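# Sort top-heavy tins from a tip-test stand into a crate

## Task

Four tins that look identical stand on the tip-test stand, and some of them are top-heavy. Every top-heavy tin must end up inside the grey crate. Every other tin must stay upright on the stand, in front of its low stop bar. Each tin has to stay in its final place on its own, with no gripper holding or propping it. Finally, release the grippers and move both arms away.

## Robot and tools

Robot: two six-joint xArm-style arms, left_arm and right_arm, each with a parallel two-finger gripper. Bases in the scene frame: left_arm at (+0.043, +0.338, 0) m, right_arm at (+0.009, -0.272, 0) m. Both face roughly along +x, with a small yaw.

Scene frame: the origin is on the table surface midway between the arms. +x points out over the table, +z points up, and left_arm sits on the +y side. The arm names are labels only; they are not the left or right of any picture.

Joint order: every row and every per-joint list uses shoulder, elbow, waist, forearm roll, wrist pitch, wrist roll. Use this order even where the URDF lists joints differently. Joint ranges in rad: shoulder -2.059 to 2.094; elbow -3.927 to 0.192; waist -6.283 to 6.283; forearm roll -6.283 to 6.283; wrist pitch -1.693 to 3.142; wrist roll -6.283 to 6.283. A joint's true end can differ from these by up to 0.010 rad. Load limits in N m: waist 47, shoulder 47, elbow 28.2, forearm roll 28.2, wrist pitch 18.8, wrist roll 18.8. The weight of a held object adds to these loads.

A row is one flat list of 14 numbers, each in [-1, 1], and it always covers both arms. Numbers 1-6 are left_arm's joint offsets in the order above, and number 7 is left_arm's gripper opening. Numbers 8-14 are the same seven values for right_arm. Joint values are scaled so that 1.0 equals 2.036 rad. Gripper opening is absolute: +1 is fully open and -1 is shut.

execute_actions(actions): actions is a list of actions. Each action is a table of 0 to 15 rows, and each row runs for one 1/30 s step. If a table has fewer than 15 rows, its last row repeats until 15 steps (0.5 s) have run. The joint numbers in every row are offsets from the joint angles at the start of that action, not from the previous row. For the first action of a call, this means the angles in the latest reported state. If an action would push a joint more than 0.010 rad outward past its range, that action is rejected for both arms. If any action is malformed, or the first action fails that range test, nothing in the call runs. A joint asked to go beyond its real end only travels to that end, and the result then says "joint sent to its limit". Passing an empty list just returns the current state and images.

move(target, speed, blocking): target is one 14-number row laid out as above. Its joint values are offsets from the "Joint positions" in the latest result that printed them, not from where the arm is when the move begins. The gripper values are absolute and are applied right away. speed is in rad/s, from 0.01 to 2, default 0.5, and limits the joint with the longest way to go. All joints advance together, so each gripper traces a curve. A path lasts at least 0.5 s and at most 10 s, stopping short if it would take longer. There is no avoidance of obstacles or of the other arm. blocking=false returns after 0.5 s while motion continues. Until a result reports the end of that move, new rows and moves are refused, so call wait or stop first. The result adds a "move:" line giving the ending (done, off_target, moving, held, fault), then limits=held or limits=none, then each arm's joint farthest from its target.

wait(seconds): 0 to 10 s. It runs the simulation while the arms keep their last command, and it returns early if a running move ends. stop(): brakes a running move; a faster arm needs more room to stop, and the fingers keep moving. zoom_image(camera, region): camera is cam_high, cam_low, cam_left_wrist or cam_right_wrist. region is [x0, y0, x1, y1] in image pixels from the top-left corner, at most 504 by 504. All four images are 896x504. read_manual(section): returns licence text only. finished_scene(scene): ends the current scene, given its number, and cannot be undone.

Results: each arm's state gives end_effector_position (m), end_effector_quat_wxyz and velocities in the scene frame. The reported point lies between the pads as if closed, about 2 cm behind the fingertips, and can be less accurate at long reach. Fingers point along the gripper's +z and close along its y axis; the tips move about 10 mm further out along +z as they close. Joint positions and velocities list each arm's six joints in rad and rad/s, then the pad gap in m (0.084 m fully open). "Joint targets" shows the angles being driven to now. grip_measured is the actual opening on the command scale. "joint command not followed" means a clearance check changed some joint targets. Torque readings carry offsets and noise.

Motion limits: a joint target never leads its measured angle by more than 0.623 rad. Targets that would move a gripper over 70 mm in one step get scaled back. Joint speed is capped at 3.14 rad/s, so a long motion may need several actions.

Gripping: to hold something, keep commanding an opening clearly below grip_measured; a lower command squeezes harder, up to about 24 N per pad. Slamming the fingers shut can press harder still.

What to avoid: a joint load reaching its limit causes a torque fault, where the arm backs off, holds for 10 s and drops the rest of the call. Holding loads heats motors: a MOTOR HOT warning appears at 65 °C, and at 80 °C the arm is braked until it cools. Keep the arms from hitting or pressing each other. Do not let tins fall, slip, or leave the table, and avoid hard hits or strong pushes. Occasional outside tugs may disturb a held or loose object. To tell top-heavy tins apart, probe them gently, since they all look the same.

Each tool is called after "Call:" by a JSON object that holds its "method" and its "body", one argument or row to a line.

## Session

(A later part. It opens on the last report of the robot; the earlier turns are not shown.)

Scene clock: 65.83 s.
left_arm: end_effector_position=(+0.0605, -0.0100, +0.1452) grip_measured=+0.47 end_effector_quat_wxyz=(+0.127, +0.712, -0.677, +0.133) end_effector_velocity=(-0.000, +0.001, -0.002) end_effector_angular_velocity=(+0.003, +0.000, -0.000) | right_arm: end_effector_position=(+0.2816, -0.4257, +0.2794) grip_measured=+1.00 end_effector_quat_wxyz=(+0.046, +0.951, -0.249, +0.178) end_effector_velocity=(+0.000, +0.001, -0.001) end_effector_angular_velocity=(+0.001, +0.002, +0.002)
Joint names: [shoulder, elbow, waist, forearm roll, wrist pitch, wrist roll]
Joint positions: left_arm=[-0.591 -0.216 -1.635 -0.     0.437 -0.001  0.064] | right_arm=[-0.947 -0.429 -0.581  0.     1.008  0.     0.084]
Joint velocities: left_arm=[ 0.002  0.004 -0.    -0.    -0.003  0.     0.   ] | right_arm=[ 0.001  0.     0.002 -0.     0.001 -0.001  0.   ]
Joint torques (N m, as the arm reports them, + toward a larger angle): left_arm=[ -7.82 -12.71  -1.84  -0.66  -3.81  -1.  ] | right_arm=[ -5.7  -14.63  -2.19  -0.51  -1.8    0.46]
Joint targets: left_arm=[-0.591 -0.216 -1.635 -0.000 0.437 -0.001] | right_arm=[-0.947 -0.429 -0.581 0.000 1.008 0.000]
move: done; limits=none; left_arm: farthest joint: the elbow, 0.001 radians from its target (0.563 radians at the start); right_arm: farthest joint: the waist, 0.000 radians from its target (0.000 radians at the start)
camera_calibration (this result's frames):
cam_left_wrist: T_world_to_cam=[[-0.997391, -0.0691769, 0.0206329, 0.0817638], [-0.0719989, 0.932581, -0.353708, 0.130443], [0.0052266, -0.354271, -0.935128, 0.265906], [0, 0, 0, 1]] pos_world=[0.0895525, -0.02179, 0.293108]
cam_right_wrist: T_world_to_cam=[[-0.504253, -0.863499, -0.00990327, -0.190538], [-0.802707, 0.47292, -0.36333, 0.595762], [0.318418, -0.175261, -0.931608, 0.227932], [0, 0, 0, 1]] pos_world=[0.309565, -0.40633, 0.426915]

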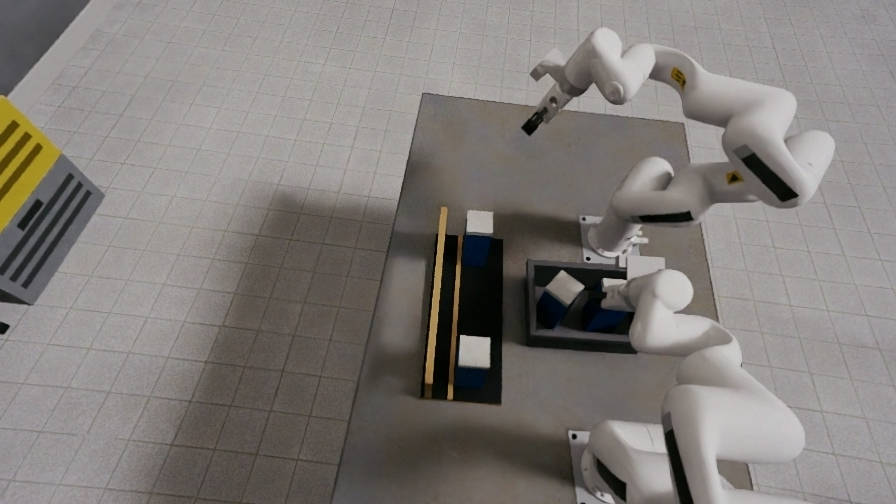

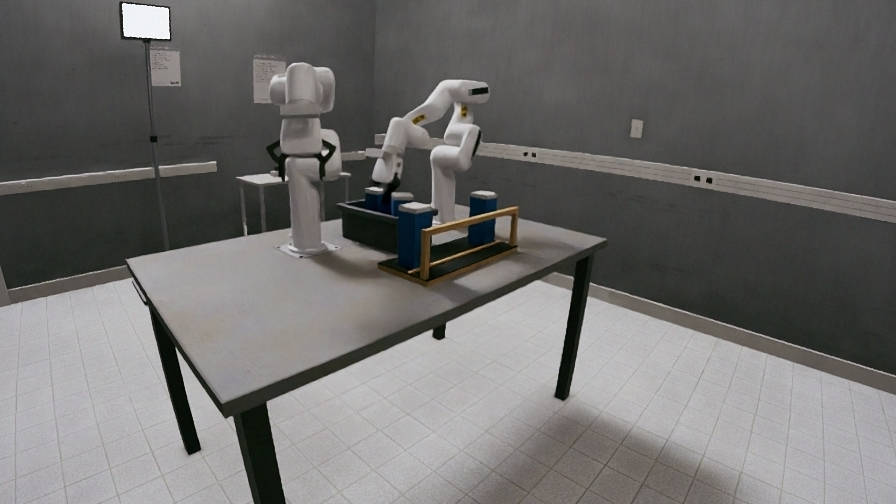

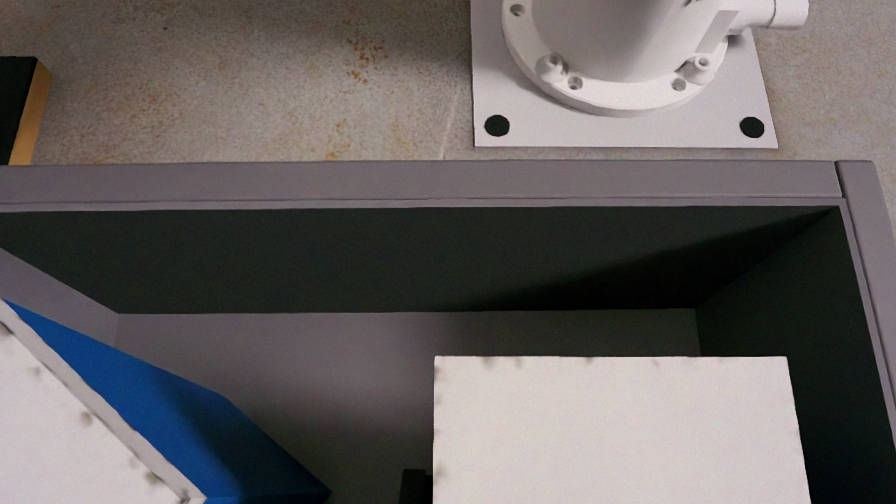

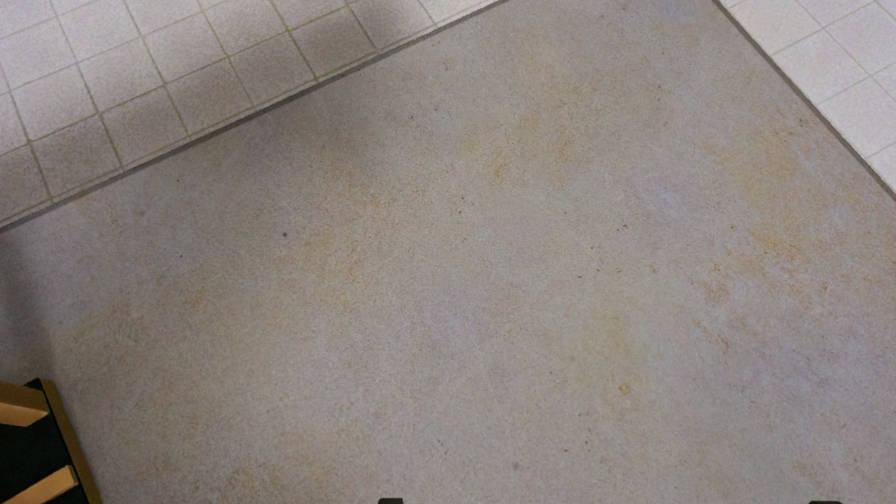

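Call:
{"method": "move", "body": {
  "target": [0,0,0,0,0,0,1, 0,0,0,0,0,0,1]
}}

Call:
{"method": "move", "body": {
  "target": [-0.0844,-0.2765,0,0,0.3609,0,1, 0,0,0,0,0,0,1],
  "speed": 0.7
}}

Scene clock: 66.83 s.
left_arm: end_effector_position=(+0.0605, -0.0100, +0.1452) grip_measured=+1.00 end_effector_quat_wxyz=(+0.127, +0.712, -0.677, +0.133) end_effector_velocity=(-0.000, +0.000, -0.000) end_effector_angular_velocity=(+0.000, +0.000, +0.000) | right_arm: end_effector_position=(+0.2816, -0.4257, +0.2794) grip_measured=+1.00 end_effector_quat_wxyz=(+0.046, +0.951, -0.249, +0.178) end_effector_velocity=(+0.000, -0.000, +0.001) end_effector_angular_velocity=(-0.002, -0.001, -0.000)
Joint names: [shoulder, elbow, waist, forearm roll, wrist pitch, wrist roll]
Joint positions: left_arm=[-0.591 -0.216 -1.635 -0.     0.437 -0.001  0.084] | right_arm=[-0.947 -0.429 -0.581  0.     1.008  0.     0.084]
Joint velocities: left_arm=[ 0.  0.  0. -0.  0. -0. -0.] | right_arm=[-0.    -0.002 -0.001 -0.001  0.    -0.001  0.   ]
Joint torques (N m, as the arm reports them, + toward a larger angle): left_arm=[ -6.97 -11.51  -1.9   -0.46  -3.05  -0.83] | right_arm=[ -5.71 -14.45  -2.15  -0.62  -1.8    0.45]
Joint targets: left_arm=[-0.591 -0.216 -1.635 -0.000 0.437 -0.001] | right_arm=[-0.947 -0.429 -0.581 0.000 1.008 0.000]
move: done; limits=none; left_arm: farthest joint: the waist, 0.000 radians from its target (0.000 radians at the start); right_arm: farthest joint: the waist, 0.000 radians from its target (0.000 radians at the start)
camera_calibration (this result's frames):
cam_left_wrist: T_world_to_cam=[[-0.997391, -0.0691753, 0.0206342, 0.0817628], [-0.0719975, 0.932555, -0.353777, 0.130479], [0.00523009, -0.354339, -0.935102, 0.265918], [0, 0, 0, 1]] pos_world=[0.0895528, -0.0217972, 0.293134]
cam_right_wrist: T_world_to_cam=[[-0.504253, -0.863499, -0.00990336, -0.190538], [-0.802707, 0.47292, -0.36333, 0.595762], [0.318418, -0.175261, -0.931608, 0.227932], [0, 0, 0, 1]] pos_world=[0.309565, -0.40633, 0.426915]

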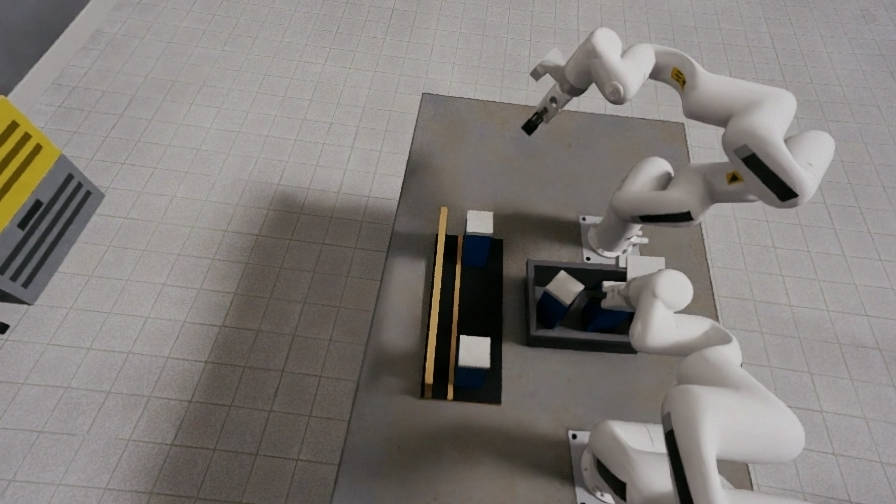

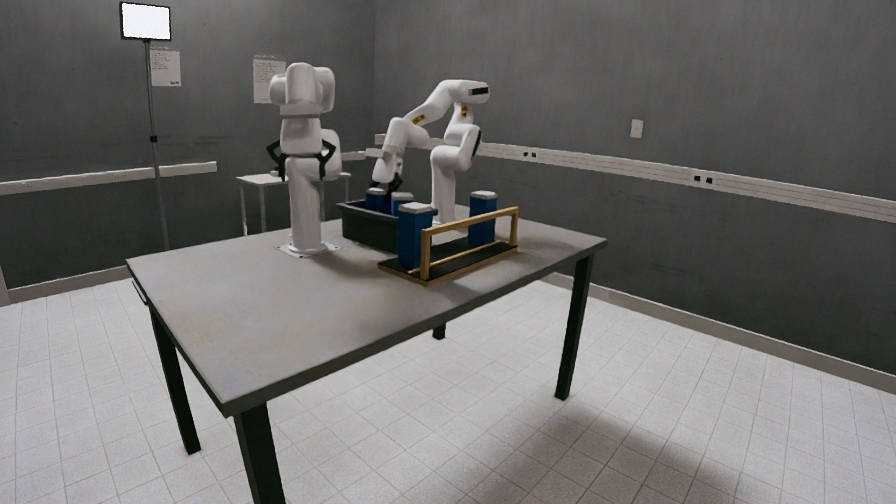

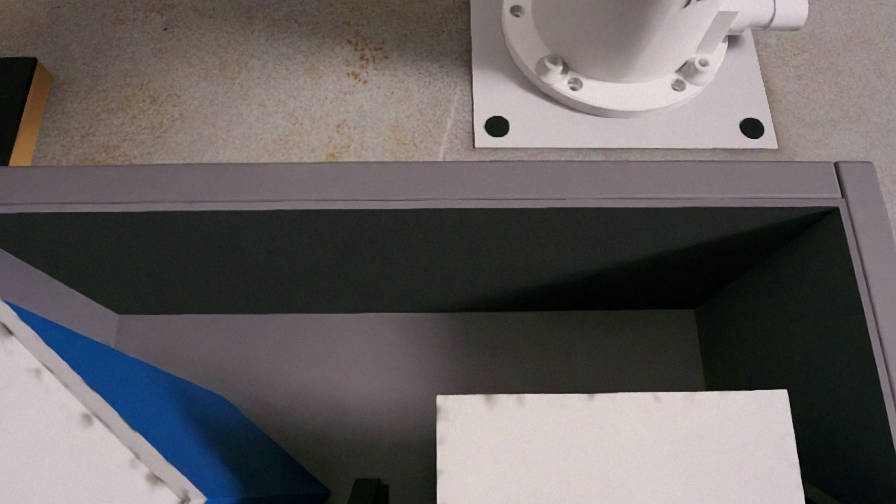

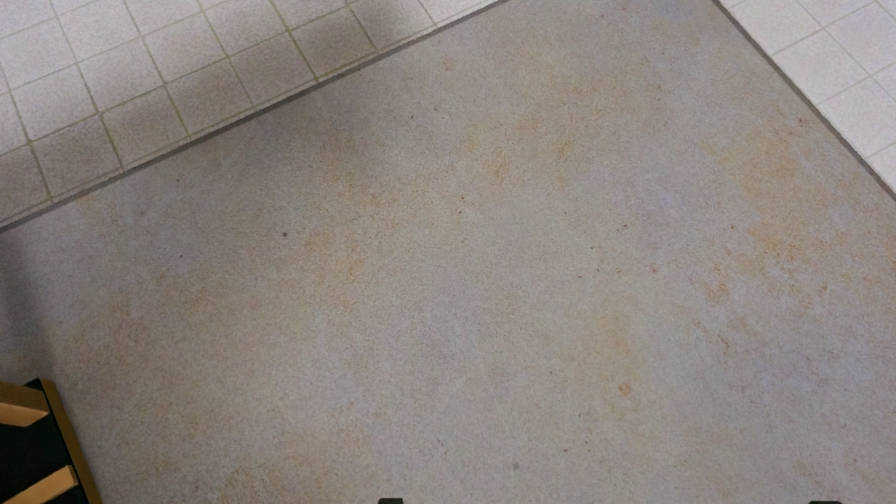

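Scene clock: 68.60 s.
left_arm: end_effector_position=(+0.0605, -0.0098, +0.3699) grip_measured=+1.00 end_effector_quat_wxyz=(+0.127, +0.712, -0.677, +0.133) end_effector_velocity=(+0.000, +0.000, +0.002) end_effector_angular_velocity=(-0.003, -0.001, +0.000) | right_arm: end_effector_position=(+0.2816, -0.4257, +0.2794) grip_measured=+1.00 end_effector_quat_wxyz=(+0.046, +0.951, -0.249, +0.178) end_effector_velocity=(+0.000, +0.000, +0.000) end_effector_angular_velocity=(+0.000, -0.001, +0.001)
Joint names: [shoulder, elbow, waist, forearm roll, wrist pitch, wrist roll]
Joint positions: left_arm=[-0.763 -0.778 -1.635 -0.     1.171 -0.001  0.084] | right_arm=[-0.947 -0.429 -0.581  0.     1.008  0.     0.084]
Joint velocities: left_arm=[-0.002 -0.003  0.     0.     0.002 -0.     0.   ] | right_arm=[-0.    -0.     0.001  0.001 -0.001 -0.    -0.   ]
Joint torques (N m, as the arm reports them, + toward a larger angle): left_arm=[ -5.14 -12.41  -1.55  -0.64  -2.91  -0.82] | right_arm=[ -5.9  -14.61  -2.14  -0.53  -1.78   0.47]
Joint targets: left_arm=[-0.763 -0.779 -1.635 -0.000 1.171 -0.001] | right_arm=[-0.947 -0.429 -0.581 0.000 1.008 0.000]
move: done; limits=none; left_arm: farthest joint: the waist, 0.000 radians from its target (0.000 radians at the start); right_arm: farthest joint: the waist, 0.000 radians from its target (0.000 radians at the start)
camera_calibration (this result's frames):
cam_left_wrist: T_world_to_cam=[[-0.997397, -0.0690736, 0.0206695, 0.0770903], [-0.0719174, 0.932731, -0.353329, 0.209662], [0.00512668, -0.353896, -0.935271, 0.476207], [0, 0, 0, 1]] pos_world=[0.0895267, -0.0217051, 0.517868]
cam_right_wrist: T_world_to_cam=[[-0.504253, -0.863499, -0.0099033, -0.190538], [-0.802707, 0.47292, -0.36333, 0.595762], [0.318418, -0.175261, -0.931608, 0.227932], [0, 0, 0, 1]] pos_world=[0.309565, -0.40633, 0.426915]

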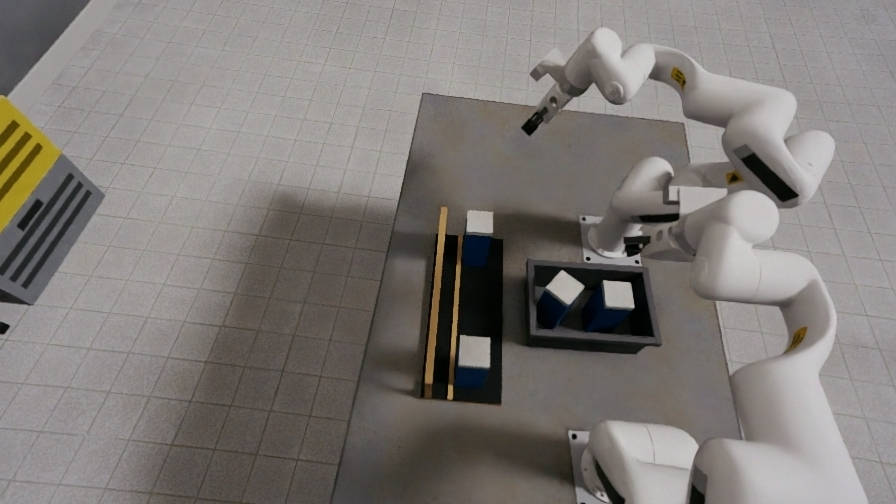

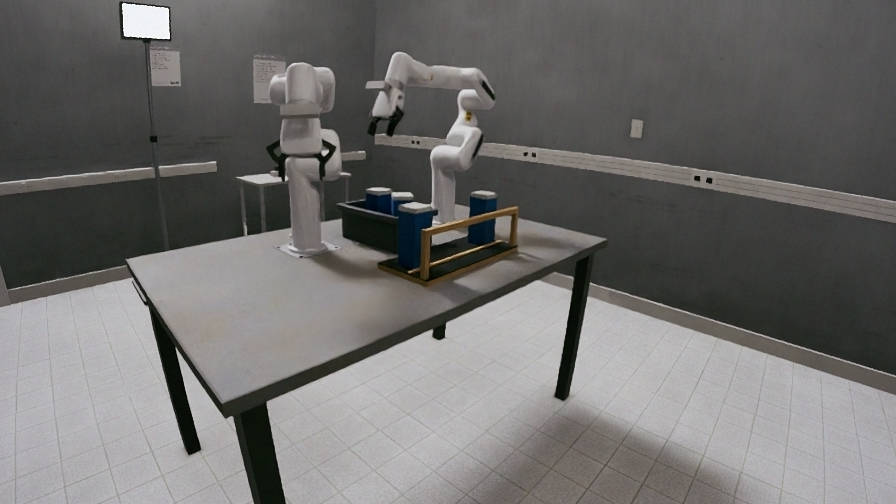

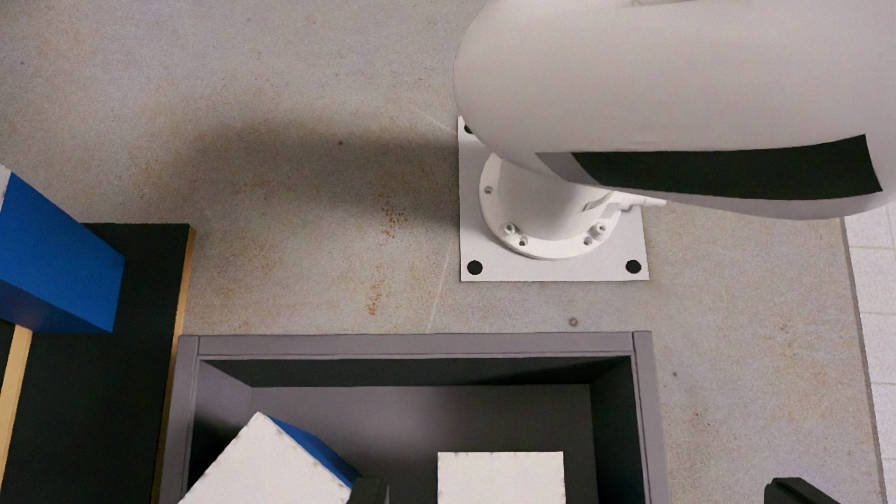

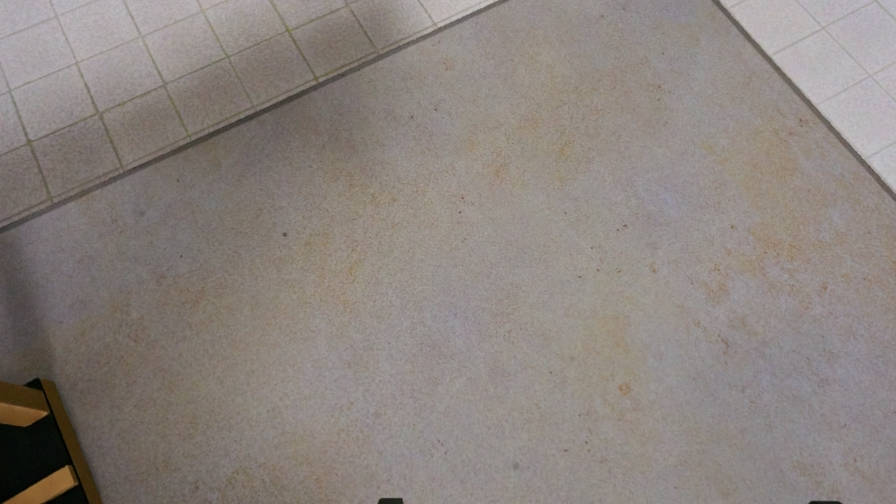

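Call:
{"method": "finished_scene", "body": {
  "scene": 1
}}

The scene is finished: the task was done.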